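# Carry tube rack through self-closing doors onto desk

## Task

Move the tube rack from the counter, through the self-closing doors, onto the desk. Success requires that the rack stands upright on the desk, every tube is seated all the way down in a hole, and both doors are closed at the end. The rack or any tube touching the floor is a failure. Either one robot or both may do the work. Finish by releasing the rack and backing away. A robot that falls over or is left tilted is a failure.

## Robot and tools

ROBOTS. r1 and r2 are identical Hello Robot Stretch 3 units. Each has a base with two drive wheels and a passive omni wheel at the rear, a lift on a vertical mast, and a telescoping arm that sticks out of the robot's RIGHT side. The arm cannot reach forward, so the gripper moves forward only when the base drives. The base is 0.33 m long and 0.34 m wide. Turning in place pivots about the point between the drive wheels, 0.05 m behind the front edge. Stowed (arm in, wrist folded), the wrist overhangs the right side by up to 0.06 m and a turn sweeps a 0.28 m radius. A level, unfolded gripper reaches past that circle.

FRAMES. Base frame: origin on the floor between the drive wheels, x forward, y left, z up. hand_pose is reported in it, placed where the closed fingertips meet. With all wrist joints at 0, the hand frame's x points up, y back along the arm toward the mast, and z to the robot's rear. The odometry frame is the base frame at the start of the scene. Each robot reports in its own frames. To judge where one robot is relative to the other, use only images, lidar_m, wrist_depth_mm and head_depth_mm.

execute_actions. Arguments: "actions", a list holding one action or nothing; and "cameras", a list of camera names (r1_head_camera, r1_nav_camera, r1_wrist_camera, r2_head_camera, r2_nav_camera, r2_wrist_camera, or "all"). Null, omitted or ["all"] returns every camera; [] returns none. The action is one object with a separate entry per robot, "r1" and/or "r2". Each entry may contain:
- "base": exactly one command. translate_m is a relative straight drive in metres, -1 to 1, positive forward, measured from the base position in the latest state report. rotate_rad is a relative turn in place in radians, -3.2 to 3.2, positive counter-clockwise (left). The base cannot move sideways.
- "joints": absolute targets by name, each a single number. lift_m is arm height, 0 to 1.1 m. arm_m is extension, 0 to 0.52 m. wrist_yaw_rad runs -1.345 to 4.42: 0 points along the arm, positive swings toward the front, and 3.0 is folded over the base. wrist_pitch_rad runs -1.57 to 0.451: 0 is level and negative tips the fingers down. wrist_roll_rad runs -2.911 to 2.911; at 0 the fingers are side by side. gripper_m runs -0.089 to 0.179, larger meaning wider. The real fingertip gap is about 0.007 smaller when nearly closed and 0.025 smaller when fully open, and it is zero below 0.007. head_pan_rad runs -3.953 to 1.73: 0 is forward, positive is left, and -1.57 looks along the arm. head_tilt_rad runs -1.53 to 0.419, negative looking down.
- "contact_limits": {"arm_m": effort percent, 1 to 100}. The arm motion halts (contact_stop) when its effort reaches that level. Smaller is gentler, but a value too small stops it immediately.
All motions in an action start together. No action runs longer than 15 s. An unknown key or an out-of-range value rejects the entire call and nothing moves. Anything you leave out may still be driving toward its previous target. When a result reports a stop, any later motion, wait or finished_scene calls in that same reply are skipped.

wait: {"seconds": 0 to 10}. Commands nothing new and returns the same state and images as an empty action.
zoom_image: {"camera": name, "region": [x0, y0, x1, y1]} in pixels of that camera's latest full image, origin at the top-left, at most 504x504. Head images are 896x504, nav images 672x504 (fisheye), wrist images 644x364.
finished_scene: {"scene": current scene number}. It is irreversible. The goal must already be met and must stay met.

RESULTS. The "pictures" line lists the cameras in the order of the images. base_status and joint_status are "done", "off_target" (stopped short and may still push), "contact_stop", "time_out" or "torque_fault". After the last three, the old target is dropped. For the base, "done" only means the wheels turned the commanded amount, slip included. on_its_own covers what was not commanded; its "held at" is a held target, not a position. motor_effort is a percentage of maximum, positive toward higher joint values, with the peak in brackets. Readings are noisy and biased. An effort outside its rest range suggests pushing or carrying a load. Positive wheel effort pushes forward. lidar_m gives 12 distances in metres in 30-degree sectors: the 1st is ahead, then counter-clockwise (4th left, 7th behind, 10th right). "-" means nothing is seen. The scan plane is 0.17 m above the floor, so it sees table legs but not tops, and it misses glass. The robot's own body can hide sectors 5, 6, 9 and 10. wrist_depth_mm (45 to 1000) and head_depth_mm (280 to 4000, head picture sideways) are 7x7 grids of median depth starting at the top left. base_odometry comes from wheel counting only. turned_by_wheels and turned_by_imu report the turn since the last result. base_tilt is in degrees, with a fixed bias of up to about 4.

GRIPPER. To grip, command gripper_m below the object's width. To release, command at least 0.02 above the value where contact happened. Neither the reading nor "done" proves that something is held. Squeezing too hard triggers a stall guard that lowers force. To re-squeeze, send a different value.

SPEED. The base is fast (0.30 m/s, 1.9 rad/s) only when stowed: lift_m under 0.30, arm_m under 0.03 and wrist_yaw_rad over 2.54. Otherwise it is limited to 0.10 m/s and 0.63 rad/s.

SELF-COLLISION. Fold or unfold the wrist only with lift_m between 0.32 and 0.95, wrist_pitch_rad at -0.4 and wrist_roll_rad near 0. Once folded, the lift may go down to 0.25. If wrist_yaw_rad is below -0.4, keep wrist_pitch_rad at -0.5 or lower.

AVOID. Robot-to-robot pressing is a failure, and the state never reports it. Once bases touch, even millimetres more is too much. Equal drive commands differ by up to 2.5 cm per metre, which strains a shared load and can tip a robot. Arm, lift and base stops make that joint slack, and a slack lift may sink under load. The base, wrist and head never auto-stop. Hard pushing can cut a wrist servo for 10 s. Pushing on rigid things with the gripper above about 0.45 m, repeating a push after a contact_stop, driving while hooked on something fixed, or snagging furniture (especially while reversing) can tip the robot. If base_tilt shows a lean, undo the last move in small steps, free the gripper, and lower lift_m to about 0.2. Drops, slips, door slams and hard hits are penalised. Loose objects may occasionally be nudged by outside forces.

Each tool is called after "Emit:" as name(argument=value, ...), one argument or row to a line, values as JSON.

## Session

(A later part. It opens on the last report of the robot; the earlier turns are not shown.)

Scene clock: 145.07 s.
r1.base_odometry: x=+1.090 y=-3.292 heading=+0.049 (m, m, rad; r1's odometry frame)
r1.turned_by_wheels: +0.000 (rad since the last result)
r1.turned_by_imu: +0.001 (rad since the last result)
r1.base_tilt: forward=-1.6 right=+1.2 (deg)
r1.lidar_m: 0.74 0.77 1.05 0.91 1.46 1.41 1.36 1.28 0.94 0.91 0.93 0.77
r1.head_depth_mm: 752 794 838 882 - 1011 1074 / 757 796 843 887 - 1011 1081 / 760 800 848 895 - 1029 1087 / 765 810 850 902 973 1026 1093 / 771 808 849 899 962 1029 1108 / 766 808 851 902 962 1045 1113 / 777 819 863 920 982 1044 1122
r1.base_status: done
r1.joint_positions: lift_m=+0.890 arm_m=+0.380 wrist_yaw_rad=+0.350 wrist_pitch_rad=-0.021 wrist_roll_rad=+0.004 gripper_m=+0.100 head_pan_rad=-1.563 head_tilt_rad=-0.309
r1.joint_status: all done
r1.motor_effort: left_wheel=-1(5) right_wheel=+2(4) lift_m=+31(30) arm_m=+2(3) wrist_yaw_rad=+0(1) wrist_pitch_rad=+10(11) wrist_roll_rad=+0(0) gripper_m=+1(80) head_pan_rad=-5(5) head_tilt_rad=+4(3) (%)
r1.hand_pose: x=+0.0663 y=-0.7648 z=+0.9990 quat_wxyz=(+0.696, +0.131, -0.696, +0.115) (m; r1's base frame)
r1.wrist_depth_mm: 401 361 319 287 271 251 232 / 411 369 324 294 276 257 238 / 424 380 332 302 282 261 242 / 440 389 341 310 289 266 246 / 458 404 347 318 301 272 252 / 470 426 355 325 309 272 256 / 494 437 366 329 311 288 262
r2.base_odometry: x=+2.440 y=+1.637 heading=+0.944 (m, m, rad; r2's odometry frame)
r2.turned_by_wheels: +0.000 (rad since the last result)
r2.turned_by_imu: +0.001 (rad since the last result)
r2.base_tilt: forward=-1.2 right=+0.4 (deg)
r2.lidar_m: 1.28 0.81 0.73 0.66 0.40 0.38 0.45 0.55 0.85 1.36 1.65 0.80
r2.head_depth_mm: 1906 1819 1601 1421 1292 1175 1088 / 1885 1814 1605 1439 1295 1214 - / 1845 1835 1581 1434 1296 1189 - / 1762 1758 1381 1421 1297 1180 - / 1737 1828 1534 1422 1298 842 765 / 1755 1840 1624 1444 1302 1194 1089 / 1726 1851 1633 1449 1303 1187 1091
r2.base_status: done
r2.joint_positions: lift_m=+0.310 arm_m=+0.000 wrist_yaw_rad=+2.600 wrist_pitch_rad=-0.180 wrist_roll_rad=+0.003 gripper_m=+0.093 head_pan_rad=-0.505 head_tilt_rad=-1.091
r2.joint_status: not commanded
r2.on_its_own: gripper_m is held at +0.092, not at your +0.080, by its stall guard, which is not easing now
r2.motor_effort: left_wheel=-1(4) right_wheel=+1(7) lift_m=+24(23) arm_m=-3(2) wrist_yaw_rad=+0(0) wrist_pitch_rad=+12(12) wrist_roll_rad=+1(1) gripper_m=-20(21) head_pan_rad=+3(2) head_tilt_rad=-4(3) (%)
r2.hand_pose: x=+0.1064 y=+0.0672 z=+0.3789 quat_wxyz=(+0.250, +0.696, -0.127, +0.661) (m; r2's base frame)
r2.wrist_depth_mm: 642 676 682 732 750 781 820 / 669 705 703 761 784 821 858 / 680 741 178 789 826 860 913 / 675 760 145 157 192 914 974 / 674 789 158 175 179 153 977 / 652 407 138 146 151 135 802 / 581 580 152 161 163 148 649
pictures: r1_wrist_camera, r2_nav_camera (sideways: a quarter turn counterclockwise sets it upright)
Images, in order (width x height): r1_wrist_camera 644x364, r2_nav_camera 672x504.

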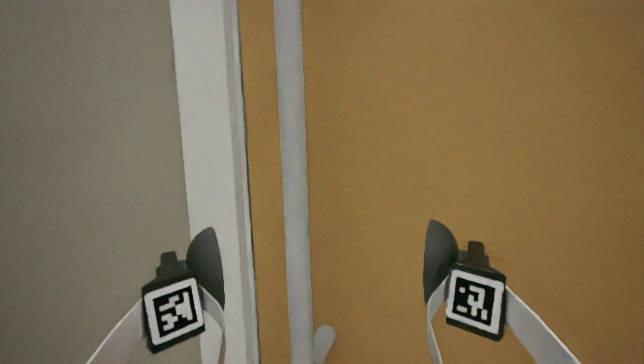

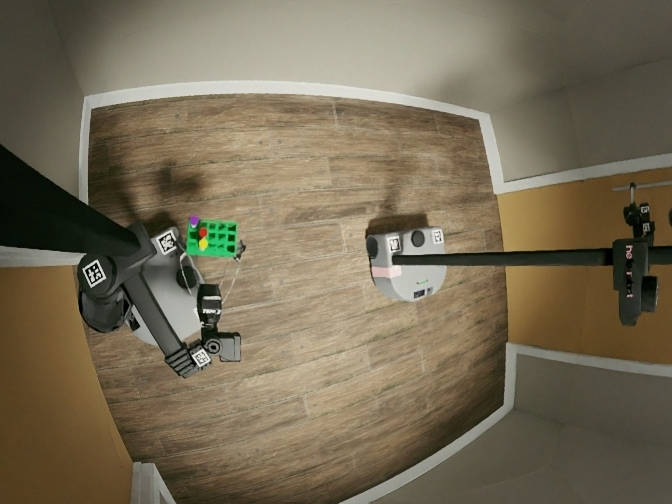

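Emit:
execute_actions(
  actions=[
    {"r1":{"base":{"translate_m":0.06},"joints":{"arm_m":0.495,"gripper_m":0.08}},"r2":{"base":{"rotate_rad":-0.15},"joints":{"lift_m":0.29}}},
  ],
  cameras=["r1_wrist_camera"],
)

Emit:
execute_actions(
  actions=[
    {"r1":{"joints":{"gripper_m":-0.033}}},
  ],
  cameras=["r1_wrist_camera"],
)

Emit:
execute_actions(
  actions=[
    {"r1":{"base":{"translate_m":-0.02},"joints":{"arm_m":0.33}}},
  ],
  cameras=[],
)

Emit:
execute_actions(
  actions=[
    {"r1":{"base":{"translate_m":-0.06},"joints":{"arm_m":0.2}}},
  ],
  cameras=[],
)

Emit:
execute_actions(
  actions=[
    {"r1":{"base":{"translate_m":-0.13},"joints":{"arm_m":0.01}},"r2":{"base":{"translate_m":0.3}}},
  ],
  cameras=["r1_wrist_camera"],
)

Scene clock: 147.33 s.
r1.base_odometry: x=+1.149 y=-3.289 heading=+0.048 (m, m, rad; r1's odometry frame)
r1.turned_by_wheels: +0.000 (rad since the last result)
r1.turned_by_imu: +0.000 (rad since the last result)
r1.base_tilt: forward=-1.6 right=+1.2 (deg)
r1.lidar_m: 0.68 0.70 0.97 0.91 1.47 1.47 1.42 1.27 0.94 0.91 0.94 0.70
r1.head_depth_mm: 754 794 832 888 - 1020 1077 / 755 799 841 878 962 1004 1079 / 761 798 846 882 969 1024 1090 / 767 808 844 886 966 1025 1098 / 770 803 852 901 958 1024 1100 / 768 810 858 911 972 1037 1112 / 780 818 870 917 978 1052 1128
r1.base_status: done
r1.joint_positions: lift_m=+0.890 arm_m=+0.494 wrist_yaw_rad=+0.347 wrist_pitch_rad=-0.024 wrist_roll_rad=+0.004 gripper_m=+0.080 head_pan_rad=-1.563 head_tilt_rad=-0.309
r1.joint_status: all done
r1.motor_effort: left_wheel=-4(5) right_wheel=+12(12) lift_m=+30(30) arm_m=+6(7) wrist_yaw_rad=+1(2) wrist_pitch_rad=+12(12) wrist_roll_rad=+0(0) gripper_m=+0(72) head_pan_rad=-6(4) head_tilt_rad=+4(4) (%)
r1.hand_pose: x=+0.0656 y=-0.8795 z=+0.9983 quat_wxyz=(+0.697, +0.131, -0.696, +0.113) (m; r1's base frame)
r1.wrist_depth_mm: 238 200 194 117 166 153 142 / 246 206 197 119 168 155 145 / 254 213 202 121 172 159 148 / 262 218 208 123 176 163 150 / 272 244 211 126 183 165 153 / 280 253 217 130 189 167 156 / 291 267 226 199 189 175 160
r2.base_odometry: x=+2.440 y=+1.637 heading=+0.794 (m, m, rad; r2's odometry frame)
r2.turned_by_wheels: -0.150 (rad since the last result)
r2.turned_by_imu: -0.152 (rad since the last result)
r2.base_tilt: forward=-1.1 right=+0.4 (deg)
r2.lidar_m: 0.79 0.89 0.73 0.73 0.45 0.38 0.45 0.51 0.82 1.36 1.51 1.85
r2.head_depth_mm: 1986 1808 1594 1431 1292 1174 1089 / 1978 1821 1611 1425 1298 1207 - / 1941 1847 1611 1437 1295 1198 - / 1877 1851 1604 1437 1305 1183 - / 1813 1847 1415 1396 1304 859 803 / 1719 1773 1412 1395 1299 1187 1088 / 1659 1863 1630 1460 1317 1189 1088
r2.base_status: done
r2.joint_positions: lift_m=+0.290 arm_m=+0.000 wrist_yaw_rad=+2.600 wrist_pitch_rad=-0.180 wrist_roll_rad=+0.003 gripper_m=+0.093 head_pan_rad=-0.505 head_tilt_rad=-1.091
r2.joint_status: all done
r2.on_its_own: gripper_m is held at +0.092, not at your +0.080, by its stall guard, which is not easing now
r2.motor_effort: left_wheel=+1(6) right_wheel=-2(9) lift_m=+14(21) arm_m=-3(3) wrist_yaw_rad=+0(0) wrist_pitch_rad=+13(13) wrist_roll_rad=+1(1) gripper_m=-20(20) head_pan_rad=+3(2) head_tilt_rad=-4(3) (%)
r2.hand_pose: x=+0.1064 y=+0.0672 z=+0.3595 quat_wxyz=(+0.250, +0.696, -0.127, +0.661) (m; r2's base frame)
r2.wrist_depth_mm: 614 656 707 753 820 902 996 / 648 683 706 795 872 979 - / 667 719 177 830 899 - - / 700 741 144 157 191 - - / 721 749 159 175 179 153 - / 707 396 137 146 150 135 749 / 583 556 153 160 163 148 628
pictures: r1_wrist_camera
Images, in order (width x height): r1_wrist_camera 644x364.

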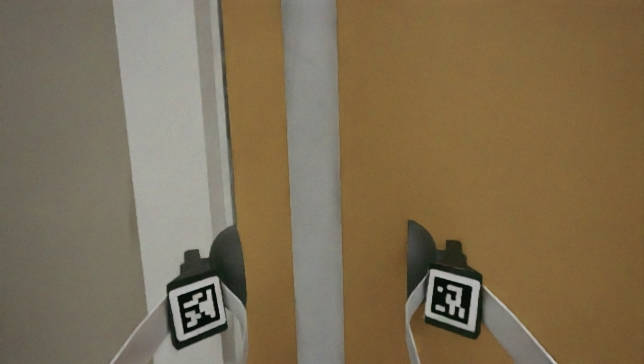

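Scene clock: 148.93 s.
r1.base_odometry: x=+1.149 y=-3.289 heading=+0.049 (m, m, rad; r1's odometry frame)
r1.turned_by_wheels: +0.000 (rad since the last result)
r1.turned_by_imu: -0.001 (rad since the last result)
r1.base_tilt: forward=-1.6 right=+1.2 (deg)
r1.lidar_m: 0.68 0.71 0.97 0.92 1.46 1.47 1.42 1.26 0.94 0.91 0.94 0.70
r1.head_depth_mm: 756 792 839 885 - 1018 1072 / 759 796 841 879 964 1005 1079 / 762 802 848 884 970 1016 1089 / 765 808 841 883 966 1033 1097 / 767 806 853 899 960 1022 1096 / 767 809 865 914 966 1040 1121 / 779 819 869 919 977 1047 1122
r1.base_status: not commanded
r1.joint_positions: lift_m=+0.890 arm_m=+0.495 wrist_yaw_rad=+0.359 wrist_pitch_rad=-0.022 wrist_roll_rad=+0.004 gripper_m=-0.032 head_pan_rad=-1.563 head_tilt_rad=-0.309
r1.joint_status: all done
r1.motor_effort: left_wheel=+0(10) right_wheel=-1(28) lift_m=+30(31) arm_m=+2(7) wrist_yaw_rad=-7(20) wrist_pitch_rad=+11(12) wrist_roll_rad=+0(0) gripper_m=-18(92) head_pan_rad=-5(5) head_tilt_rad=+4(4) (%)
r1.hand_pose: x=+0.0684 y=-0.8790 z=+0.9988 quat_wxyz=(+0.696, +0.134, -0.696, +0.118) (m; r1's base frame)
r1.wrist_depth_mm: 241 202 192 115 165 152 141 / 249 208 198 117 168 155 144 / 259 214 203 120 172 158 147 / 267 221 207 123 175 161 149 / 276 246 212 125 179 165 152 / 286 255 218 126 181 168 155 / 298 263 225 200 191 171 158
r2.base_odometry: x=+2.440 y=+1.637 heading=+0.794 (m, m, rad; r2's odometry frame)
r2.turned_by_wheels: +0.000 (rad since the last result)
r2.turned_by_imu: +0.000 (rad since the last result)
r2.base_tilt: forward=-1.2 right=+0.4 (deg)
r2.lidar_m: 0.79 0.88 0.73 0.73 0.45 0.38 0.45 0.51 0.82 1.36 1.51 1.86
r2.head_depth_mm: 1988 1827 1605 1425 1293 1178 1090 / 1984 1815 1596 1437 1287 1206 - / 1958 1816 1605 1436 1285 1191 - / 1864 1833 1614 1436 1299 1182 - / 1810 1855 1415 1399 1297 859 806 / 1705 1781 1423 1396 1301 1184 1090 / 1644 1858 1624 1450 1306 1185 1093
r2.base_status: not commanded
r2.joint_positions: lift_m=+0.290 arm_m=+0.000 wrist_yaw_rad=+2.600 wrist_pitch_rad=-0.180 wrist_roll_rad=+0.003 gripper_m=+0.093 head_pan_rad=-0.505 head_tilt_rad=-1.091
r2.joint_status: not commanded
r2.on_its_own: gripper_m is held at +0.092, not at your +0.080, by its stall guard, which is not easing now
r2.motor_effort: left_wheel=+1(0) right_wheel=-2(1) lift_m=+14(14) arm_m=-2(2) wrist_yaw_rad=-1(0) wrist_pitch_rad=+13(13) wrist_roll_rad=+1(1) gripper_m=-21(20) head_pan_rad=+3(2) head_tilt_rad=-3(4) (%)
r2.hand_pose: x=+0.1064 y=+0.0672 z=+0.3595 quat_wxyz=(+0.250, +0.696, -0.127, +0.661) (m; r2's base frame)
r2.wrist_depth_mm: 613 653 691 757 811 897 981 / 630 672 716 788 853 955 - / 669 712 178 838 904 994 - / 689 738 144 157 192 - - / 722 742 158 174 180 152 - / 705 396 138 146 150 135 761 / 592 555 153 160 163 149 617
pictures: r1_wrist_camera
Images, in order (width x height): r1_wrist_camera 644x364.

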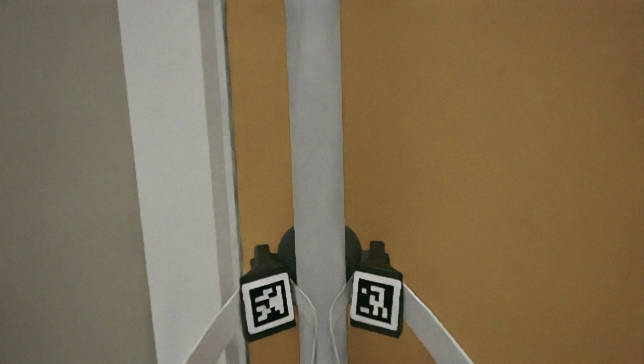

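Scene clock: 151.40 s.
r1.base_odometry: x=+1.130 y=-3.290 heading=+0.049 (m, m, rad; r1's odometry frame)
r1.turned_by_wheels: +0.000 (rad since the last result)
r1.turned_by_imu: +0.003 (rad since the last result)
r1.base_tilt: forward=-1.6 right=+1.2 (deg)
r1.lidar_m: 0.70 0.73 0.99 0.91 1.46 1.45 1.40 1.27 0.82 0.75 0.94 0.73
r1.head_depth_mm: 650 683 721 763 - 882 933 / 640 673 711 755 - 867 921 / 633 667 704 744 - 861 908 / 628 656 690 730 725 839 889 / 621 652 690 732 790 992 1068 / 761 806 855 913 973 1035 1118 / 779 819 867 916 976 1044 1125
r1.base_status: done
r1.joint_positions: lift_m=+0.890 arm_m=+0.331 wrist_yaw_rad=+0.348 wrist_pitch_rad=-0.021 wrist_roll_rad=+0.004 gripper_m=-0.032 head_pan_rad=-1.563 head_tilt_rad=-0.309
r1.joint_status: all done
r1.motor_effort: left_wheel=+0(18) right_wheel=-1(51) lift_m=+30(30) arm_m=-6(9) wrist_yaw_rad=+1(34) wrist_pitch_rad=+10(11) wrist_roll_rad=+0(0) gripper_m=-16(20) head_pan_rad=-5(5) head_tilt_rad=+3(3) (%)
r1.hand_pose: x=+0.0658 y=-0.7159 z=+0.9989 quat_wxyz=(+0.696, +0.130, -0.696, +0.115) (m; r1's base frame)
r1.wrist_depth_mm: 463 418 187 116 173 166 159 / 479 433 191 119 176 168 162 / 495 444 196 123 180 172 165 / 510 454 200 186 184 176 169 / 527 472 206 126 187 179 173 / 545 483 443 127 189 184 176 / 575 508 217 135 199 189 181
r2.base_odometry: x=+2.440 y=+1.637 heading=+0.794 (m, m, rad; r2's odometry frame)
r2.turned_by_wheels: +0.000 (rad since the last result)
r2.turned_by_imu: +0.000 (rad since the last result)
r2.base_tilt: forward=-1.2 right=+0.4 (deg)
r2.lidar_m: 0.79 0.88 0.73 0.73 0.45 0.38 0.45 0.51 0.82 1.36 1.51 1.73
r2.head_depth_mm: 2004 1813 1603 1430 1285 1177 1092 / 1968 1825 1610 1426 1289 1208 - / 1934 1832 1608 1438 1291 1192 - / 1810 1831 1589 1436 1296 1184 - / 1730 1830 1400 1389 1304 859 804 / 1564 1760 1442 1421 1302 1191 1088 / 1556 1796 1626 1450 1298 1191 1090
r2.base_status: not commanded
r2.joint_positions: lift_m=+0.290 arm_m=+0.000 wrist_yaw_rad=+2.600 wrist_pitch_rad=-0.180 wrist_roll_rad=+0.003 gripper_m=+0.093 head_pan_rad=-0.505 head_tilt_rad=-1.091
r2.joint_status: not commanded
r2.on_its_own: gripper_m is held at +0.092, not at your +0.080, by its stall guard, which is not easing now
r2.motor_effort: left_wheel=+1(1) right_wheel=-1(1) lift_m=+13(14) arm_m=-2(2) wrist_yaw_rad=+0(1) wrist_pitch_rad=+13(13) wrist_roll_rad=+1(1) gripper_m=-20(21) head_pan_rad=+2(2) head_tilt_rad=-4(4) (%)
r2.hand_pose: x=+0.1064 y=+0.0672 z=+0.3595 quat_wxyz=(+0.250, +0.696, -0.127, +0.661) (m; r2's base frame)
r2.wrist_depth_mm: 612 658 703 761 815 902 994 / 640 679 715 791 865 947 - / 662 712 177 832 907 - - / 702 723 145 157 192 - - / 725 762 159 174 180 152 - / 702 394 138 145 151 135 770 / 591 566 152 162 163 148 633
pictures: none
No camera images: the call's "cameras" was empty. Leave "cameras" out to get every camera's image.

Scene clock: 153.97 s.
r1.base_odometry: x=+1.070 y=-3.293 heading=+0.049 (m, m, rad; r1's odometry frame)
r1.turned_by_wheels: +0.000 (rad since the last result)
r1.turned_by_imu: +0.001 (rad since the last result)
r1.base_tilt: forward=-1.6 right=+1.2 (deg)
r1.lidar_m: 0.76 0.79 1.08 0.92 1.46 1.38 1.34 1.28 0.73 0.61 0.61 0.79
r1.head_depth_mm: 559 589 625 664 706 - 836 / 543 575 604 646 681 - 810 / 529 557 587 623 661 - - / 518 543 573 605 636 - 737 / 503 526 549 574 610 656 705 / 491 516 545 583 940 1027 1108 / 769 817 868 921 981 1043 1118
r1.base_status: done
r1.joint_positions: lift_m=+0.890 arm_m=+0.200 wrist_yaw_rad=+0.421 wrist_pitch_rad=-0.023 wrist_roll_rad=+0.004 gripper_m=-0.032 head_pan_rad=-1.563 head_tilt_rad=-0.309
r1.joint_status: all done
r1.on_its_own: wrist_yaw_rad is held at +0.417, not at your +0.350, by its stall guard, which is not easing now
r1.motor_effort: left_wheel=+1(19) right_wheel=-6(62) lift_m=+29(30) arm_m=-5(7) wrist_yaw_rad=-4(60) wrist_pitch_rad=+11(11) wrist_roll_rad=+0(0) gripper_m=-17(24) head_pan_rad=-5(5) head_tilt_rad=+3(3) (%)
r1.hand_pose: x=+0.0830 y=-0.5788 z=+0.9986 quat_wxyz=(+0.692, +0.156, -0.691, +0.139) (m; r1's base frame)
r1.wrist_depth_mm: 666 643 183 117 175 171 168 / 676 666 187 119 179 176 172 / 672 677 191 121 183 179 175 / 674 689 195 124 186 183 179 / 678 723 202 127 191 187 183 / 679 754 207 127 196 191 187 / 687 769 212 204 202 195 192
r2.base_odometry: x=+2.440 y=+1.637 heading=+0.794 (m, m, rad; r2's odometry frame)
r2.turned_by_wheels: +0.000 (rad since the last result)
r2.turned_by_imu: +0.000 (rad since the last result)
r2.base_tilt: forward=-1.1 right=+0.4 (deg)
r2.lidar_m: 0.91 0.88 0.73 0.73 0.45 0.38 0.45 0.51 0.82 1.36 1.52 0.80
r2.head_depth_mm: 2003 1822 1600 1433 1292 1181 1096 / 1980 1821 1607 1431 1287 1206 - / 1910 1823 1599 1432 1291 1195 - / 1772 1835 1477 1438 1292 1186 - / 1613 1764 1364 1399 1298 859 803 / 1460 1742 1589 1441 1307 1186 1094 / 1423 1763 1626 1460 1308 1194 1090
r2.base_status: not commanded
r2.joint_positions: lift_m=+0.290 arm_m=+0.000 wrist_yaw_rad=+2.600 wrist_pitch_rad=-0.180 wrist_roll_rad=+0.003 gripper_m=+0.093 head_pan_rad=-0.505 head_tilt_rad=-1.091
r2.joint_status: not commanded
r2.on_its_own: gripper_m is held at +0.092, not at your +0.080, by its stall guard, which is not easing now
r2.motor_effort: left_wheel=+1(0) right_wheel=-2(2) lift_m=+14(14) arm_m=-2(2) wrist_yaw_rad=+0(1) wrist_pitch_rad=+13(13) wrist_roll_rad=+1(1) gripper_m=-19(19) head_pan_rad=+3(3) head_tilt_rad=-4(5) (%)
r2.hand_pose: x=+0.1064 y=+0.0672 z=+0.3595 quat_wxyz=(+0.250, +0.696, -0.127, +0.661) (m; r2's base frame)
r2.wrist_depth_mm: 614 654 696 760 831 908 970 / 641 680 715 796 857 962 - / 662 709 178 831 914 - - / 685 734 144 158 192 - - / 720 755 159 174 180 153 - / 701 393 138 145 151 135 771 / 579 563 153 161 163 148 620
pictures: none
No camera images: the call's "cameras" was empty. Leave "cameras" out to get every camera's image.

Scene clock: 156.90 s.
r1.base_odometry: x=+0.940 y=-3.299 heading=+0.049 (m, m, rad; r1's odometry frame)
r1.turned_by_wheels: +0.000 (rad since the last result)
r1.turned_by_imu: +0.000 (rad since the last result)
r1.base_tilt: forward=-1.6 right=+1.2 (deg)
r1.lidar_m: 0.89 0.92 0.65 1.35 1.47 1.25 1.21 1.26 0.60 0.43 0.41 0.92
r1.head_depth_mm: 441 467 498 531 570 616 667 / 415 439 465 495 530 567 610 / 393 413 436 463 492 525 562 / 372 391 411 434 462 489 515 / 354 370 389 410 434 458 487 / 338 352 366 319 341 365 390 / 323 333 348 367 387 406 429
r1.base_status: done
r1.joint_positions: lift_m=+0.890 arm_m=+0.010 wrist_yaw_rad=+0.529 wrist_pitch_rad=-0.025 wrist_roll_rad=+0.005 gripper_m=-0.032 head_pan_rad=-1.563 head_tilt_rad=-0.309
r1.joint_status: all done
r1.on_its_own: wrist_yaw_rad is held at +0.532, not at your +0.350, by its stall guard, which is not easing now
r1.motor_effort: left_wheel=+0(13) right_wheel=-2(54) lift_m=+30(30) arm_m=-5(7) wrist_yaw_rad=+2(76) wrist_pitch_rad=+12(13) wrist_roll_rad=+0(0) gripper_m=-17(25) head_pan_rad=-5(5) head_tilt_rad=+3(4) (%)
r1.hand_pose: x=+0.1076 y=-0.3761 z=+0.9980 quat_wxyz=(+0.684, +0.194, -0.681, +0.176) (m; r1's base frame)
r1.wrist_depth_mm: 740 849 176 116 182 184 186 / 756 891 181 118 185 188 191 / 746 897 185 121 190 192 195 / 742 886 188 126 194 197 200 / 769 943 193 126 198 202 204 / 763 932 197 127 203 206 209 / 761 961 203 205 208 211 215
r2.base_odometry: x=+2.650 y=+1.851 heading=+0.795 (m, m, rad; r2's odometry frame)
r2.turned_by_wheels: +0.000 (rad since the last result)
r2.turned_by_imu: +0.001 (rad since the last result)
r2.base_tilt: forward=-1.2 right=+0.4 (deg)
r2.lidar_m: 1.01 0.81 0.67 0.67 0.75 0.66 0.75 0.83 1.21 1.41 1.58 0.57
r2.head_depth_mm: 1745 1809 1597 1421 1282 1173 1094 / 533 1708 1588 1391 1295 1206 - / 1406 1699 1361 1248 1296 1198 - / 1226 1497 1618 1322 1299 1185 - / 1086 1281 1531 1449 1301 859 803 / 973 1223 1586 1445 1305 1192 1090 / 2099 1742 1624 1446 1306 1184 1092
r2.base_status: done
r2.joint_positions: lift_m=+0.290 arm_m=+0.000 wrist_yaw_rad=+2.600 wrist_pitch_rad=-0.180 wrist_roll_rad=+0.003 gripper_m=+0.093 head_pan_rad=-0.505 head_tilt_rad=-1.091
r2.joint_status: not commanded
r2.on_its_own: gripper_m is held at +0.092, not at your +0.080, by its stall guard, which is not easing now
r2.motor_effort: left_wheel=+1(8) right_wheel=-1(8) lift_m=+14(14) arm_m=-3(2) wrist_yaw_rad=+0(0) wrist_pitch_rad=+13(12) wrist_roll_rad=+1(2) gripper_m=-20(21) head_pan_rad=+3(3) head_tilt_rad=-3(3) (%)
r2.hand_pose: x=+0.1064 y=+0.0672 z=+0.3595 quat_wxyz=(+0.250, +0.696, -0.127, +0.661) (m; r2's base frame)
r2.wrist_depth_mm: 567 603 636 690 758 818 922 / 588 627 670 738 796 856 960 / 619 659 178 773 836 915 - / 643 682 144 156 193 996 - / 679 708 159 175 180 153 - / 678 393 138 145 151 135 773 / 582 553 152 161 163 148 622
pictures: r1_wrist_camera
Images, in order (width x height): r1_wrist_camera 644x364.

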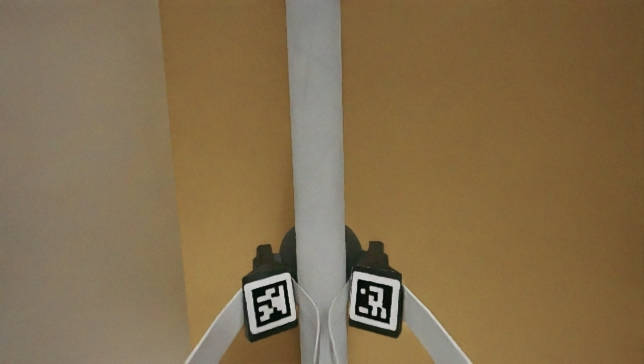

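Wider door here.

Emit:
execute_actions(
  actions=[
    {"r1":{"base":{"translate_m":-0.06},"joints":{"wrist_yaw_rad":0.74}}},
  ],
  cameras=[],
)

Emit:
execute_actions(
  actions=[
    {"r1":{"base":{"translate_m":-0.065},"joints":{"wrist_yaw_rad":0.95}}},
  ],
  cameras=[],
)

Emit:
execute_actions(
  actions=[
    {"r1":{"base":{"translate_m":-0.075},"joints":{"wrist_yaw_rad":1.17}}},
  ],
  cameras=[],
)

Emit:
execute_actions(
  actions=[
    {"r1":{"base":{"translate_m":-0.085},"joints":{"wrist_yaw_rad":1.37}},"r2":{"base":{"translate_m":0.95},"joints":{"head_pan_rad":-0.8,"head_tilt_rad":-0.8}}},
  ],
  cameras=["r2_nav_camera"],
)

Scene clock: 158.93 s.
r1.base_odometry: x=+0.880 y=-3.302 heading=+0.049 (m, m, rad; r1's odometry frame)
r1.turned_by_wheels: +0.000 (rad since the last result)
r1.turned_by_imu: -0.006 (rad since the last result)
r1.base_tilt: forward=-1.6 right=+1.2 (deg)
r1.lidar_m: 0.95 0.98 0.67 1.36 1.46 1.20 1.15 1.19 0.62 0.43 0.40 0.99
r1.head_depth_mm: 453 483 514 550 589 637 693 / 426 450 475 508 544 582 629 / 399 421 444 471 500 534 571 / 377 395 416 440 465 495 528 / 356 373 391 412 434 460 486 / 338 353 369 387 407 430 457 / 322 335 349 366 380 331 348
r1.base_status: done
r1.joint_positions: lift_m=+0.890 arm_m=+0.010 wrist_yaw_rad=+0.748 wrist_pitch_rad=-0.024 wrist_roll_rad=+0.005 gripper_m=-0.032 head_pan_rad=-1.563 head_tilt_rad=-0.309
r1.joint_status: all done
r1.motor_effort: left_wheel=+1(14) right_wheel=-8(21) lift_m=+30(30) arm_m=-4(6) wrist_yaw_rad=-7(58) wrist_pitch_rad=+12(12) wrist_roll_rad=+0(0) gripper_m=-16(23) head_pan_rad=-5(6) head_tilt_rad=+3(4) (%)
r1.hand_pose: x=+0.1525 y=-0.3427 z=+0.9982 quat_wxyz=(+0.660, +0.267, -0.656, +0.250) (m; r1's base frame)
r1.wrist_depth_mm: 724 842 184 116 173 169 163 / 734 867 189 119 178 172 167 / 739 865 194 124 181 176 170 / 753 876 198 188 186 179 174 / 741 904 203 126 189 183 178 / 759 888 212 127 192 188 182 / 763 922 615 136 201 192 186
r2.base_odometry: x=+2.650 y=+1.851 heading=+0.795 (m, m, rad; r2's odometry frame)
r2.turned_by_wheels: +0.000 (rad since the last result)
r2.turned_by_imu: +0.000 (rad since the last result)
r2.base_tilt: forward=-1.1 right=+0.4 (deg)
r2.lidar_m: 0.98 0.81 0.67 0.67 0.75 0.66 0.75 0.83 1.21 1.41 0.60 0.60
r2.head_depth_mm: 546 1779 1599 1422 1281 1171 1089 / 1595 1722 945 1293 1292 1209 - / 1379 1735 1612 1257 1291 1195 - / 1191 1441 1589 1406 1296 1185 - / 1043 1233 1513 1440 1302 858 806 / 933 1738 1629 1443 1301 1191 1091 / 2156 1735 1634 1454 1303 1194 1088
r2.base_status: not commanded
r2.joint_positions: lift_m=+0.290 arm_m=+0.000 wrist_yaw_rad=+2.600 wrist_pitch_rad=-0.180 wrist_roll_rad=+0.003 gripper_m=+0.093 head_pan_rad=-0.505 head_tilt_rad=-1.091
r2.joint_status: not commanded
r2.on_its_own: gripper_m is held at +0.092, not at your +0.080, by its stall guard, which is not easing now
r2.motor_effort: left_wheel=+1(1) right_wheel=-1(2) lift_m=+14(14) arm_m=-3(2) wrist_yaw_rad=+0(1) wrist_pitch_rad=+13(13) wrist_roll_rad=+1(1) gripper_m=-20(20) head_pan_rad=+3(3) head_tilt_rad=-4(4) (%)
r2.hand_pose: x=+0.1064 y=+0.0672 z=+0.3595 quat_wxyz=(+0.250, +0.696, -0.127, +0.661) (m; r2's base frame)
r2.wrist_depth_mm: 571 600 658 704 771 837 925 / 582 625 658 739 790 866 953 / 613 664 178 778 854 954 - / 642 679 144 156 192 995 - / 655 694 158 175 179 153 - / 675 392 138 145 151 135 773 / 586 556 153 161 163 149 622
pictures: none
No camera images: the call's "cameras" was empty. Leave "cameras" out to get every camera's image.

Scene clock: 160.53 s.
r1.base_odometry: x=+0.815 y=-3.305 heading=+0.050 (m, m, rad; r1's odometry frame)
r1.turned_by_wheels: +0.000 (rad since the last result)
r1.turned_by_imu: +0.000 (rad since the last result)
r1.base_tilt: forward=-1.6 right=+1.2 (deg)
r1.lidar_m: 1.01 1.05 0.70 1.41 1.45 1.13 1.09 1.13 0.64 0.42 0.39 1.05
r1.head_depth_mm: 465 496 529 567 608 659 716 / 432 457 485 516 552 594 640 / 402 424 448 474 503 539 576 / 376 395 416 437 463 492 526 / 353 370 387 408 429 455 482 / 334 348 364 381 399 421 446 / 315 328 342 358 374 393 414
r1.base_status: done
r1.joint_positions: lift_m=+0.890 arm_m=+0.010 wrist_yaw_rad=+0.965 wrist_pitch_rad=-0.024 wrist_roll_rad=+0.005 gripper_m=-0.032 head_pan_rad=-1.563 head_tilt_rad=-0.309
r1.joint_status: all done
r1.motor_effort: left_wheel=+2(9) right_wheel=-14(20) lift_m=+30(30) arm_m=-4(5) wrist_yaw_rad=-11(58) wrist_pitch_rad=+11(12) wrist_roll_rad=+0(0) gripper_m=-16(22) head_pan_rad=-5(5) head_tilt_rad=+3(4) (%)
r1.hand_pose: x=+0.1887 y=-0.3009 z=+0.9983 quat_wxyz=(+0.629, +0.336, -0.623, +0.320) (m; r1's base frame)
r1.wrist_depth_mm: 753 850 195 116 168 157 147 / 753 859 200 119 173 160 150 / 772 855 205 122 175 163 153 / 771 876 947 126 179 167 156 / 779 878 978 126 182 170 159 / 790 914 - 127 185 174 162 / 814 917 997 138 194 177 166
r2.base_odometry: x=+2.650 y=+1.851 heading=+0.795 (m, m, rad; r2's odometry frame)
r2.turned_by_wheels: +0.000 (rad since the last result)
r2.turned_by_imu: +0.000 (rad since the last result)
r2.base_tilt: forward=-1.2 right=+0.4 (deg)
r2.lidar_m: 0.96 0.81 0.68 0.67 0.75 0.66 0.75 0.84 1.21 1.41 0.63 0.70
r2.head_depth_mm: 1682 719 1576 1402 1293 1178 1086 / 1638 1823 1376 1276 1293 1208 - / 1338 1698 1612 1303 1297 1196 - / 1139 1381 1584 1442 1301 1191 - / 982 1154 1447 1446 1304 862 803 / 918 1805 1624 1442 1296 1185 1087 / 2144 1748 1630 1455 1304 1187 1093
r2.base_status: not commanded
r2.joint_positions: lift_m=+0.290 arm_m=+0.000 wrist_yaw_rad=+2.600 wrist_pitch_rad=-0.180 wrist_roll_rad=+0.003 gripper_m=+0.093 head_pan_rad=-0.505 head_tilt_rad=-1.091
r2.joint_status: not commanded
r2.on_its_own: gripper_m is held at +0.092, not at your +0.080, by its stall guard, which is not easing now
r2.motor_effort: left_wheel=+0(0) right_wheel=-2(1) lift_m=+14(14) arm_m=-2(2) wrist_yaw_rad=+0(0) wrist_pitch_rad=+13(13) wrist_roll_rad=+1(1) gripper_m=-19(20) head_pan_rad=+3(3) head_tilt_rad=-3(3) (%)
r2.hand_pose: x=+0.1064 y=+0.0672 z=+0.3595 quat_wxyz=(+0.250, +0.696, -0.127, +0.661) (m; r2's base frame)
r2.wrist_depth_mm: 568 600 653 699 755 824 922 / 591 633 651 743 808 873 953 / 611 659 178 768 837 942 - / 634 683 144 156 193 998 - / 673 695 158 175 180 154 - / 669 397 137 146 151 135 764 / 579 571 152 160 162 148 627
pictures: none
No camera images: the call's "cameras" was empty. Leave "cameras" out to get every camera's image.

Scene clock: 162.23 s.
r1.base_odometry: x=+0.740 y=-3.309 heading=+0.050 (m, m, rad; r1's odometry frame)
r1.turned_by_wheels: +0.001 (rad since the last result)
r1.turned_by_imu: +0.001 (rad since the last result)
r1.base_tilt: forward=-1.5 right=+1.2 (deg)
r1.lidar_m: 1.09 1.13 0.74 1.41 1.38 1.05 1.01 1.05 0.67 0.41 0.36 0.36
r1.head_depth_mm: 482 512 549 589 634 691 755 / 439 464 493 526 564 605 655 / 402 424 449 477 505 540 579 / 373 391 411 434 458 487 518 / 347 362 380 399 419 443 470 / 324 338 352 369 387 407 429 / 304 316 329 343 359 375 395
r1.base_status: done
r1.joint_positions: lift_m=+0.890 arm_m=+0.010 wrist_yaw_rad=+1.202 wrist_pitch_rad=-0.023 wrist_roll_rad=+0.005 gripper_m=-0.032 head_pan_rad=-1.563 head_tilt_rad=-0.309
r1.joint_status: wrist_yaw_rad off_target (ended at +1.202, target +1.170)
r1.on_its_own: right_wheel is at rest, and its effort (-20) is outside its rest range (-18 to +18); wrist_yaw_rad is at rest, and its effort (-24) is outside its rest range (-12 to +12)
r1.motor_effort: left_wheel=+3(10) right_wheel=-20(21) lift_m=+29(30) arm_m=-3(4) wrist_yaw_rad=-24(58) wrist_pitch_rad=+12(12) wrist_roll_rad=+0(0) gripper_m=-18(22) head_pan_rad=-5(6) head_tilt_rad=+4(3) (%)
r1.hand_pose: x=+0.2170 y=-0.2473 z=+0.9984 quat_wxyz=(+0.587, +0.408, -0.579, +0.392) (m; r1's base frame)
r1.wrist_depth_mm: 822 903 948 117 163 147 133 / 827 925 973 123 166 149 135 / 853 919 997 124 170 152 138 / 882 930 - 125 173 155 140 / 883 966 - 127 177 159 143 / 896 991 - 128 178 162 146 / 904 - - 134 189 165 149
r2.base_odometry: x=+2.650 y=+1.851 heading=+0.795 (m, m, rad; r2's odometry frame)
r2.turned_by_wheels: +0.000 (rad since the last result)
r2.turned_by_imu: +0.000 (rad since the last result)
r2.base_tilt: forward=-1.2 right=+0.4 (deg)
r2.lidar_m: 1.52 0.81 0.67 0.67 0.75 0.66 0.75 0.83 1.21 1.41 0.68 0.73
r2.head_depth_mm: 1750 1820 1377 1369 1292 1177 1095 / 1612 1832 1595 1284 1288 1203 - / 1277 1610 1607 1392 1292 1194 - / 1036 1256 1534 1439 1300 1183 - / 882 1068 1538 1440 1298 862 803 / 2098 1852 1623 1445 1307 1190 1086 / 2174 1752 1632 1450 1304 1193 1096
r2.base_status: not commanded
r2.joint_positions: lift_m=+0.290 arm_m=+0.000 wrist_yaw_rad=+2.600 wrist_pitch_rad=-0.180 wrist_roll_rad=+0.003 gripper_m=+0.093 head_pan_rad=-0.505 head_tilt_rad=-1.091
r2.joint_status: not commanded
r2.on_its_own: gripper_m is held at +0.092, not at your +0.080, by its stall guard, which is not easing now
r2.motor_effort: left_wheel=+1(0) right_wheel=-1(1) lift_m=+14(13) arm_m=-2(2) wrist_yaw_rad=+0(1) wrist_pitch_rad=+13(13) wrist_roll_rad=+1(1) gripper_m=-19(20) head_pan_rad=+3(3) head_tilt_rad=-2(4) (%)
r2.hand_pose: x=+0.1064 y=+0.0672 z=+0.3595 quat_wxyz=(+0.250, +0.696, -0.127, +0.661) (m; r2's base frame)
r2.wrist_depth_mm: 567 607 642 700 773 843 920 / 586 635 649 738 784 891 941 / 609 657 178 767 842 928 - / 643 674 144 157 191 983 - / 662 694 158 175 180 153 - / 674 398 137 146 151 135 761 / 584 554 153 161 162 149 623
pictures: none
No camera images: the call's "cameras" was empty. Leave "cameras" out to get every camera's image.

Scene clock: 167.17 s.
r1.base_odometry: x=+0.655 y=-3.313 heading=+0.050 (m, m, rad; r1's odometry frame)
r1.turned_by_wheels: +0.000 (rad since the last result)
r1.turned_by_imu: +0.001 (rad since the last result)
r1.base_tilt: forward=-1.5 right=+1.2 (deg)
r1.lidar_m: 0.81 1.21 1.44 1.36 1.31 0.96 0.93 0.96 0.72 0.39 0.33 0.32
r1.head_depth_mm: 509 543 584 630 681 747 817 / 451 478 508 544 583 628 682 / 405 427 451 478 508 542 581 / 368 385 404 426 451 478 508 / 336 351 367 386 405 426 450 / 310 322 336 351 367 385 404 / 289 298 310 322 336 350 367
r1.base_status: done
r1.joint_positions: lift_m=+0.890 arm_m=+0.010 wrist_yaw_rad=+1.508 wrist_pitch_rad=-0.022 wrist_roll_rad=+0.005 gripper_m=-0.032 head_pan_rad=-1.563 head_tilt_rad=-0.309
r1.joint_status: wrist_yaw_rad off_target (ended at +1.508, target +1.370)
r1.on_its_own: wrist_yaw_rad is held at +1.505, not at your +1.370, by its stall guard, which is not easing now
r1.motor_effort: left_wheel=+0(8) right_wheel=-9(36) lift_m=+30(30) arm_m=+2(1) wrist_yaw_rad=-3(55) wrist_pitch_rad=+11(11) wrist_roll_rad=+0(0) gripper_m=-16(24) head_pan_rad=-5(5) head_tilt_rad=+3(3) (%)
r1.hand_pose: x=+0.2338 y=-0.1709 z=+0.9987 quat_wxyz=(+0.520, +0.491, -0.511, +0.477) (m; r1's base frame)
r1.wrist_depth_mm: - - - 116 161 138 121 / - - - 119 164 141 123 / - - - 123 168 144 125 / - - - 129 171 146 127 / - - - 126 174 148 129 / - - - 127 171 151 131 / - - - 136 188 155 134
r2.base_odometry: x=+3.316 y=+2.529 heading=+0.795 (m, m, rad; r2's odometry frame)
r2.turned_by_wheels: +0.000 (rad since the last result)
r2.turned_by_imu: +0.005 (rad since the last result)
r2.base_tilt: forward=-1.1 right=+0.4 (deg)
r2.lidar_m: 0.61 0.58 0.48 0.48 0.54 0.88 1.59 1.88 0.37 0.43 0.94 0.61
r2.head_depth_mm: 2900 2967 2156 1514 1391 1223 1095 / 3217 2957 2239 1798 1493 1285 1121 / 3657 2993 2210 1796 1502 1276 1121 / 3878 2985 2257 1781 1494 1279 1124 / 3723 2963 2237 1793 1494 1286 1122 / 3553 3013 2271 1802 1492 1233 1125 / 3351 3018 2243 1802 919 1083 1126
r2.base_status: done
r2.joint_positions: lift_m=+0.290 arm_m=+0.000 wrist_yaw_rad=+2.600 wrist_pitch_rad=-0.180 wrist_roll_rad=+0.003 gripper_m=+0.093 head_pan_rad=-0.793 head_tilt_rad=-0.803
r2.joint_status: all done
r2.on_its_own: gripper_m is held at +0.092, not at your +0.080, by its stall guard, which is not easing now
r2.motor_effort: left_wheel=+0(8) right_wheel=+0(9) lift_m=+14(14) arm_m=-2(2) wrist_yaw_rad=+0(0) wrist_pitch_rad=+13(13) wrist_roll_rad=+1(1) gripper_m=-19(20) head_pan_rad=-3(24) head_tilt_rad=+0(16) (%)
r2.hand_pose: x=+0.1064 y=+0.0672 z=+0.3595 quat_wxyz=(+0.250, +0.696, -0.127, +0.661) (m; r2's base frame)
r2.wrist_depth_mm: 420 443 475 512 556 600 535 / 436 466 487 540 586 624 541 / 454 483 178 567 619 658 539 / 474 504 144 156 193 682 549 / 495 515 158 175 180 153 561 / 516 330 137 146 151 135 556 / 523 552 153 161 163 148 527
pictures: r2_nav_camera (sideways: a quarter turn counterclockwise sets it upright)
Images, in order (width x height): r2_nav_camera 672x504.

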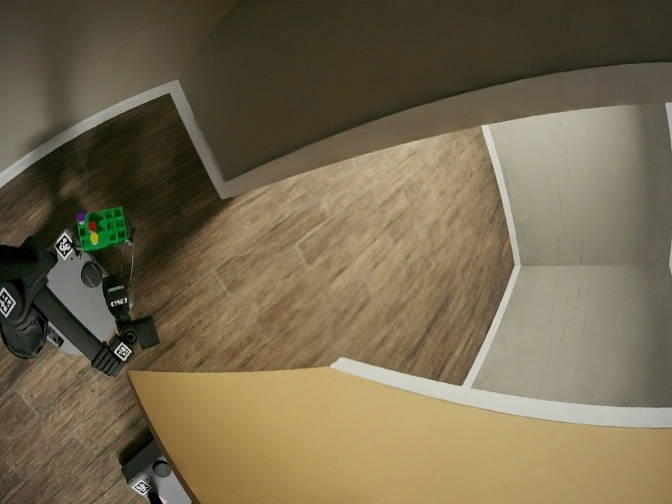

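Emit:
execute_actions(
  actions=[
    {"r2":{"base":{"rotate_rad":-0.85},"joints":{"head_pan_rad":1.0,"head_tilt_rad":-0.5}}},
  ],
  cameras=[],
)

Emit:
execute_actions(
  actions=[
    {"r2":{"base":{"translate_m":1.0}}},
  ],
  cameras=["r2_nav_camera","r2_head_camera"],
)

Scene clock: 168.93 s.
r1.base_odometry: x=+0.655 y=-3.313 heading=+0.050 (m, m, rad; r1's odometry frame)
r1.turned_by_wheels: +0.000 (rad since the last result)
r1.turned_by_imu: +0.001 (rad since the last result)
r1.base_tilt: forward=-1.5 right=+1.2 (deg)
r1.lidar_m: 1.17 1.22 1.44 1.36 1.32 0.96 0.93 0.96 0.72 0.39 0.33 0.33
r1.head_depth_mm: 509 542 584 631 687 748 822 / 450 477 509 543 585 629 680 / 405 426 451 478 508 543 583 / 367 385 404 426 450 479 507 / 337 352 367 385 405 426 450 / 310 322 336 351 367 385 404 / 288 298 310 323 336 351 367
r1.base_status: not commanded
r1.joint_positions: lift_m=+0.890 arm_m=+0.010 wrist_yaw_rad=+1.508 wrist_pitch_rad=-0.022 wrist_roll_rad=+0.005 gripper_m=-0.032 head_pan_rad=-1.563 head_tilt_rad=-0.309
r1.joint_status: not commanded
r1.on_its_own: wrist_yaw_rad is held at +1.505, not at your +1.370, by its stall guard, which is not easing now
r1.motor_effort: left_wheel=+1(0) right_wheel=-9(9) lift_m=+29(30) arm_m=+1(2) wrist_yaw_rad=-3(2) wrist_pitch_rad=+11(11) wrist_roll_rad=+0(0) gripper_m=-16(16) head_pan_rad=-5(5) head_tilt_rad=+4(4) (%)
r1.hand_pose: x=+0.2338 y=-0.1709 z=+0.9987 quat_wxyz=(+0.520, +0.491, -0.511, +0.477) (m; r1's base frame)
r1.wrist_depth_mm: - - - 116 161 138 121 / - - - 119 164 141 123 / - - - 123 168 143 125 / - - - 129 171 146 127 / - - - 125 174 148 129 / - - - 127 171 152 131 / - - - 136 188 155 134
r2.base_odometry: x=+3.316 y=+2.529 heading=-0.055 (m, m, rad; r2's odometry frame)
r2.turned_by_wheels: -0.850 (rad since the last result)
r2.turned_by_imu: -0.858 (rad since the last result)
r2.base_tilt: forward=-1.2 right=+0.4 (deg)
r2.lidar_m: 3.33 0.61 0.63 0.52 0.48 0.49 0.61 1.29 1.70 0.70 0.37 0.52
r2.head_depth_mm: 474 511 554 604 668 801 1244 / 491 532 580 639 712 795 905 / 509 552 606 669 750 849 983 / 527 576 632 704 791 909 1056 / 547 599 660 739 836 964 1135 / 570 627 695 782 887 1002 1121 / 593 647 702 749 793 846 899
r2.base_status: done
r2.joint_positions: lift_m=+0.290 arm_m=+0.000 wrist_yaw_rad=+2.600 wrist_pitch_rad=-0.180 wrist_roll_rad=+0.003 gripper_m=+0.093 head_pan_rad=+0.993 head_tilt_rad=-0.507
r2.joint_status: all done
r2.on_its_own: gripper_m is held at +0.092, not at your +0.080, by its stall guard, which is not easing now
r2.motor_effort: left_wheel=+1(8) right_wheel=-2(9) lift_m=+13(14) arm_m=-2(2) wrist_yaw_rad=+0(1) wrist_pitch_rad=+13(13) wrist_roll_rad=+2(1) gripper_m=-19(20) head_pan_rad=+4(44) head_tilt_rad=+2(18) (%)
r2.hand_pose: x=+0.1064 y=+0.0672 z=+0.3595 quat_wxyz=(+0.250, +0.696, -0.127, +0.661) (m; r2's base frame)
r2.wrist_depth_mm: 464 588 693 633 574 - - / 472 598 720 654 597 - - / 484 621 177 680 623 - - / 501 608 145 156 192 - - / 511 591 158 174 180 153 - / 528 354 138 146 151 135 768 / 501 558 152 160 163 148 621
pictures: none
No camera images: the call's "cameras" was empty. Leave "cameras" out to get every camera's image.

Scene clock: 173.93 s.
r1.base_odometry: x=+0.655 y=-3.313 heading=+0.050 (m, m, rad; r1's odometry frame)
r1.turned_by_wheels: +0.000 (rad since the last result)
r1.turned_by_imu: +0.001 (rad since the last result)
r1.base_tilt: forward=-1.5 right=+1.2 (deg)
r1.lidar_m: 1.17 1.21 1.43 1.36 1.32 0.96 0.93 0.96 0.72 0.39 0.32 0.32
r1.head_depth_mm: 509 543 583 629 684 746 821 / 451 478 510 543 584 631 681 / 405 427 450 477 509 543 580 / 368 385 405 426 450 477 506 / 337 352 367 385 405 426 451 / 310 323 336 351 366 385 404 / 288 299 310 323 336 351 367
r1.base_status: not commanded
r1.joint_positions: lift_m=+0.890 arm_m=+0.010 wrist_yaw_rad=+1.508 wrist_pitch_rad=-0.022 wrist_roll_rad=+0.005 gripper_m=-0.032 head_pan_rad=-1.563 head_tilt_rad=-0.309
r1.joint_status: not commanded
r1.on_its_own: wrist_yaw_rad is held at +1.505, not at your +1.370, by its stall guard, which is not easing now
r1.motor_effort: left_wheel=+0(0) right_wheel=-9(9) lift_m=+30(30) arm_m=+2(2) wrist_yaw_rad=-3(3) wrist_pitch_rad=+11(11) wrist_roll_rad=+0(0) gripper_m=-15(16) head_pan_rad=-5(5) head_tilt_rad=+4(4) (%)
r1.hand_pose: x=+0.2338 y=-0.1709 z=+0.9987 quat_wxyz=(+0.520, +0.491, -0.511, +0.477) (m; r1's base frame)
r1.wrist_depth_mm: - - - 116 161 138 121 / - - - 119 165 141 123 / - - - 123 167 143 125 / - - - 129 172 146 127 / - - - 125 174 149 129 / - - - 127 171 151 131 / - - - 135 188 154 134
r2.base_odometry: x=+4.314 y=+2.474 heading=-0.055 (m, m, rad; r2's odometry frame)
r2.turned_by_wheels: +0.000 (rad since the last result)
r2.turned_by_imu: +0.006 (rad since the last result)
r2.base_tilt: forward=-1.1 right=+0.4 (deg)
r2.lidar_m: 2.60 3.05 3.09 2.93 0.55 0.55 1.39 0.55 0.43 0.43 0.46 2.05
r2.head_depth_mm: 2489 2680 2931 2710 1966 1550 1267 / 2571 2801 3042 2673 1967 1548 1273 / 2670 2940 3145 2720 1968 1543 1272 / 2741 3036 3343 2717 1962 1552 1273 / 2926 3165 3511 2682 1966 1545 1273 / 2991 3276 3576 2688 1959 1555 1273 / 3120 3418 3702 2711 1970 1557 1269
r2.base_status: done
r2.joint_positions: lift_m=+0.290 arm_m=+0.000 wrist_yaw_rad=+2.600 wrist_pitch_rad=-0.180 wrist_roll_rad=+0.003 gripper_m=+0.093 head_pan_rad=+0.993 head_tilt_rad=-0.507
r2.joint_status: not commanded
r2.on_its_own: gripper_m is held at +0.092, not at your +0.080, by its stall guard, which is not easing now
r2.motor_effort: left_wheel=+0(8) right_wheel=-1(8) lift_m=+14(14) arm_m=-2(2) wrist_yaw_rad=-1(1) wrist_pitch_rad=+13(12) wrist_roll_rad=+1(1) gripper_m=-19(20) head_pan_rad=+4(4) head_tilt_rad=+1(1) (%)
r2.hand_pose: x=+0.1064 y=+0.0672 z=+0.3595 quat_wxyz=(+0.250, +0.696, -0.127, +0.661) (m; r2's base frame)
r2.wrist_depth_mm: - - - - - - - / - - - - - - - / - - 178 - - - - / - - 144 156 192 - - / 925 885 159 174 179 153 - / 709 391 137 145 151 134 770 / 583 556 152 161 163 148 623
pictures: r2_head_camera (sideways: a quarter turn clockwise sets it upright), r2_nav_camera (sideways: a quarter turn counterclockwise sets it upright)
Images, in order (width x height): r2_head_camera 896x504, r2_nav_camera 672x504.

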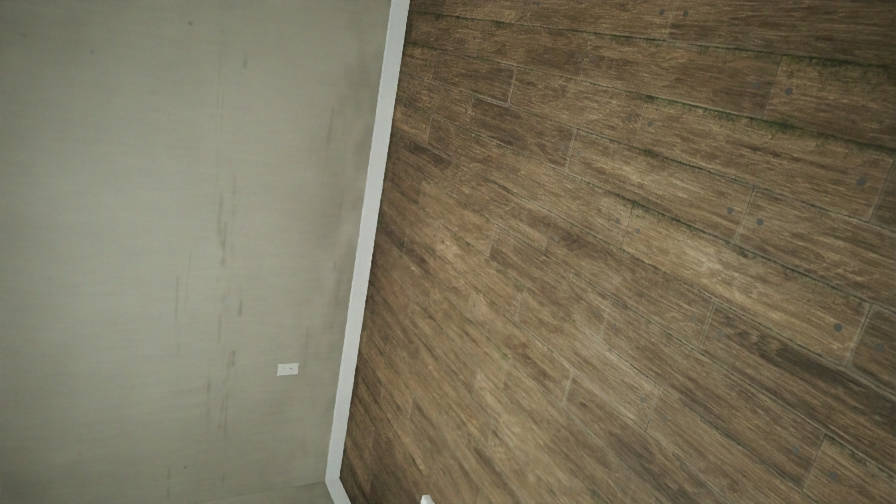

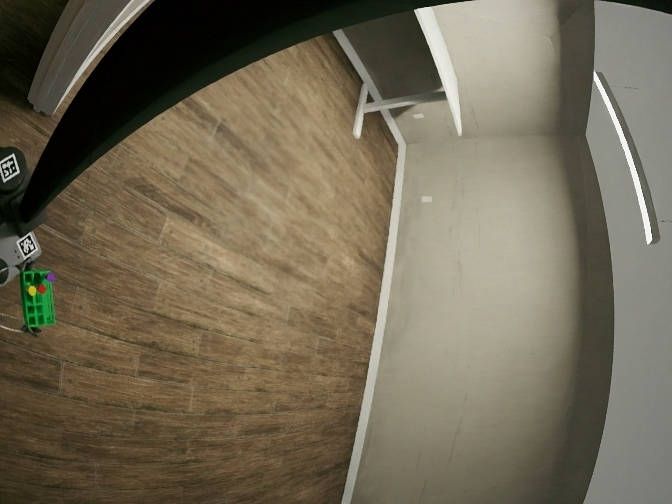

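Emit:
execute_actions(
  actions=[
    {"r1":{"base":{"translate_m":0.06},"joints":{"wrist_yaw_rad":1.3}},"r2":{"base":{"rotate_rad":1.6},"joints":{"head_pan_rad":0.2,"head_tilt_rad":-0.5}}},
  ],
  cameras=[],
)

Emit:
execute_actions(
  actions=[
    {"r1":{"base":{"translate_m":0.065},"joints":{"wrist_yaw_rad":1.08}},"r2":{"base":{"translate_m":1.0}}},
  ],
  cameras=["r2_nav_camera","r2_head_camera"],
)

Scene clock: 176.37 s.
r1.base_odometry: x=+0.715 y=-3.310 heading=+0.050 (m, m, rad; r1's odometry frame)
r1.turned_by_wheels: +0.000 (rad since the last result)
r1.turned_by_imu: +0.001 (rad since the last result)
r1.base_tilt: forward=-1.6 right=+1.1 (deg)
r1.lidar_m: 1.11 1.15 1.41 1.41 1.37 1.02 0.99 1.02 0.68 0.40 0.35 0.35
r1.head_depth_mm: 486 519 555 599 649 702 769 / 441 467 495 530 566 610 660 / 403 424 448 475 505 539 579 / 371 389 409 430 456 483 515 / 343 359 376 394 416 438 462 / 320 333 347 363 381 399 421 / 299 311 323 336 352 369 386
r1.base_status: done
r1.joint_positions: lift_m=+0.890 arm_m=+0.010 wrist_yaw_rad=+1.301 wrist_pitch_rad=-0.022 wrist_roll_rad=+0.005 gripper_m=-0.032 head_pan_rad=-1.563 head_tilt_rad=-0.309
r1.joint_status: all done
r1.motor_effort: left_wheel=-1(11) right_wheel=-7(30) lift_m=+30(30) arm_m=+1(1) wrist_yaw_rad=-1(58) wrist_pitch_rad=+10(11) wrist_roll_rad=+0(0) gripper_m=-16(23) head_pan_rad=-6(5) head_tilt_rad=+4(3) (%)
r1.hand_pose: x=+0.2250 y=-0.2229 z=+0.9988 quat_wxyz=(+0.567, +0.435, -0.559, +0.421) (m; r1's base frame)
r1.wrist_depth_mm: 885 929 955 116 162 144 129 / 879 925 - 119 165 147 132 / 901 945 - 122 169 150 133 / 929 998 - 125 173 152 136 / 934 - - 126 176 156 138 / 949 - - 127 176 159 141 / 965 - - 203 189 161 144
r2.base_odometry: x=+4.314 y=+2.474 heading=+1.545 (m, m, rad; r2's odometry frame)
r2.turned_by_wheels: +1.600 (rad since the last result)
r2.turned_by_imu: +1.611 (rad since the last result)
r2.base_tilt: forward=-1.2 right=+0.4 (deg)
r2.lidar_m: 2.89 0.55 0.55 1.42 0.50 0.41 0.41 0.46 2.06 2.66 3.04 3.10
r2.head_depth_mm: 2776 3018 3362 2697 1991 1554 1270 / 2660 2871 3281 2710 1969 1549 1275 / 2540 2745 3052 2719 1955 1540 1268 / 2485 2616 2960 2694 1972 1542 1277 / 2383 2517 2722 2595 1974 1540 1269 / 2283 2479 2710 2712 1948 1541 1269 / 2204 2353 2591 2671 1894 1315 797
r2.base_status: done
r2.joint_positions: lift_m=+0.290 arm_m=+0.000 wrist_yaw_rad=+2.600 wrist_pitch_rad=-0.180 wrist_roll_rad=+0.003 gripper_m=+0.093 head_pan_rad=+0.207 head_tilt_rad=-0.506
r2.joint_status: all done
r2.on_its_own: gripper_m is held at +0.092, not at your +0.080, by its stall guard, which is not easing now
r2.motor_effort: left_wheel=-2(7) right_wheel=+2(13) lift_m=+14(13) arm_m=-2(3) wrist_yaw_rad=+0(0) wrist_pitch_rad=+12(12) wrist_roll_rad=+1(2) gripper_m=-19(19) head_pan_rad=-3(39) head_tilt_rad=+2(1) (%)
r2.hand_pose: x=+0.1064 y=+0.0672 z=+0.3595 quat_wxyz=(+0.250, +0.696, -0.127, +0.661) (m; r2's base frame)
r2.wrist_depth_mm: - - - - 530 - - / - - - 582 560 - - / - - 177 602 599 - - / - - 144 157 193 - - / 918 878 158 175 179 153 - / 703 394 137 145 151 135 765 / 583 561 153 160 164 148 624
pictures: none
No camera images: the call's "cameras" was empty. Leave "cameras" out to get every camera's image.

Scene clock: 181.37 s.
r1.base_odometry: x=+0.780 y=-3.307 heading=+0.051 (m, m, rad; r1's odometry frame)
r1.turned_by_wheels: +0.000 (rad since the last result)
r1.turned_by_imu: +0.002 (rad since the last result)
r1.base_tilt: forward=-1.6 right=+1.1 (deg)
r1.lidar_m: 1.05 1.09 1.39 1.41 1.39 1.09 1.05 1.09 0.65 0.41 0.37 0.38
r1.head_depth_mm: 471 502 536 574 618 672 732 / 434 458 489 519 557 597 643 / 402 424 446 474 503 538 579 / 374 393 412 436 461 489 521 / 350 366 384 405 425 449 475 / 329 343 359 376 394 416 437 / 311 323 337 351 368 385 405
r1.base_status: done
r1.joint_positions: lift_m=+0.890 arm_m=+0.010 wrist_yaw_rad=+1.079 wrist_pitch_rad=-0.022 wrist_roll_rad=+0.005 gripper_m=-0.032 head_pan_rad=-1.563 head_tilt_rad=-0.309
r1.joint_status: all done
r1.motor_effort: left_wheel=+0(9) right_wheel=-4(34) lift_m=+30(31) arm_m=+1(1) wrist_yaw_rad=+1(65) wrist_pitch_rad=+11(11) wrist_roll_rad=+0(0) gripper_m=-17(24) head_pan_rad=-5(4) head_tilt_rad=+3(3) (%)
r1.hand_pose: x=+0.2039 y=-0.2756 z=+0.9988 quat_wxyz=(+0.610, +0.371, -0.604, +0.356) (m; r1's base frame)
r1.wrist_depth_mm: 771 854 916 117 166 152 140 / 791 869 946 119 170 155 143 / 788 884 950 122 173 158 146 / 807 900 965 125 177 161 148 / 823 916 970 127 179 164 151 / 840 914 - 127 182 168 154 / 830 954 - 201 191 171 158
r2.base_odometry: x=+4.341 y=+3.474 heading=+1.545 (m, m, rad; r2's odometry frame)
r2.turned_by_wheels: +0.000 (rad since the last result)
r2.turned_by_imu: +0.005 (rad since the last result)
r2.base_tilt: forward=-1.2 right=+0.4 (deg)
r2.lidar_m: 1.99 1.43 0.99 0.68 0.64 0.64 1.36 1.89 2.91 2.67 2.50 2.55
r2.head_depth_mm: 1943 2072 1909 2365 1959 1560 1276 / 1847 2009 2242 2416 1972 1554 1277 / 1777 1913 1572 2344 1970 1557 1277 / 1714 1842 1571 2240 1962 1540 1274 / 1644 1767 1400 2153 1962 1538 1273 / 1574 1707 1392 2007 1843 1551 1267 / 1532 1649 1397 1966 1976 1541 1270
r2.base_status: done
r2.joint_positions: lift_m=+0.290 arm_m=+0.000 wrist_yaw_rad=+2.600 wrist_pitch_rad=-0.180 wrist_roll_rad=+0.003 gripper_m=+0.093 head_pan_rad=+0.207 head_tilt_rad=-0.506
r2.joint_status: not commanded
r2.on_its_own: gripper_m is held at +0.092, not at your +0.080, by its stall guard, which is not easing now
r2.motor_effort: left_wheel=-2(5) right_wheel=+2(12) lift_m=+14(14) arm_m=-3(3) wrist_yaw_rad=-1(0) wrist_pitch_rad=+13(13) wrist_roll_rad=+1(1) gripper_m=-20(20) head_pan_rad=-4(3) head_tilt_rad=+1(2) (%)
r2.hand_pose: x=+0.1064 y=+0.0672 z=+0.3595 quat_wxyz=(+0.250, +0.696, -0.127, +0.661) (m; r2's base frame)
r2.wrist_depth_mm: 583 726 957 - - - - / 599 740 892 - - - - / 614 770 178 - - - - / 619 763 145 156 192 - - / 649 752 159 175 179 153 - / 643 393 137 146 151 135 780 / 586 558 153 160 163 148 619
pictures: r2_head_camera (sideways: a quarter turn clockwise sets it upright), r2_nav_camera (sideways: a quarter turn counterclockwise sets it upright)
Images, in order (width x height): r2_head_camera 896x504, r2_nav_camera 672x504.

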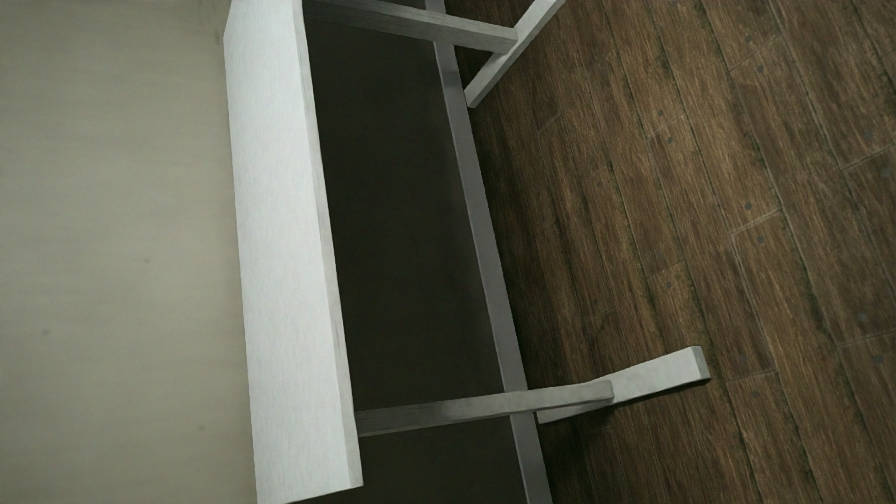

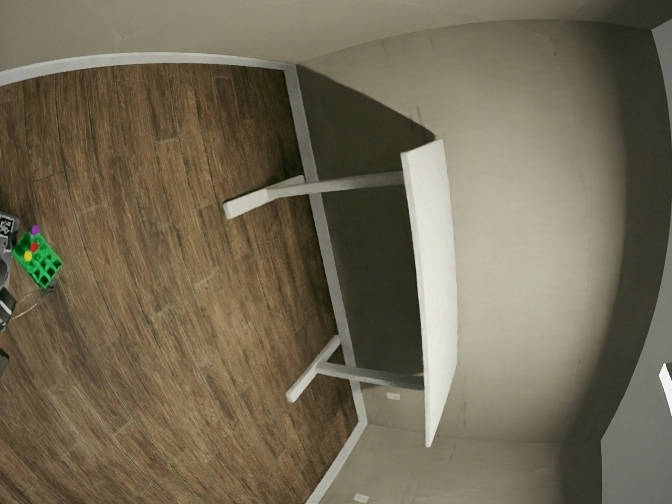

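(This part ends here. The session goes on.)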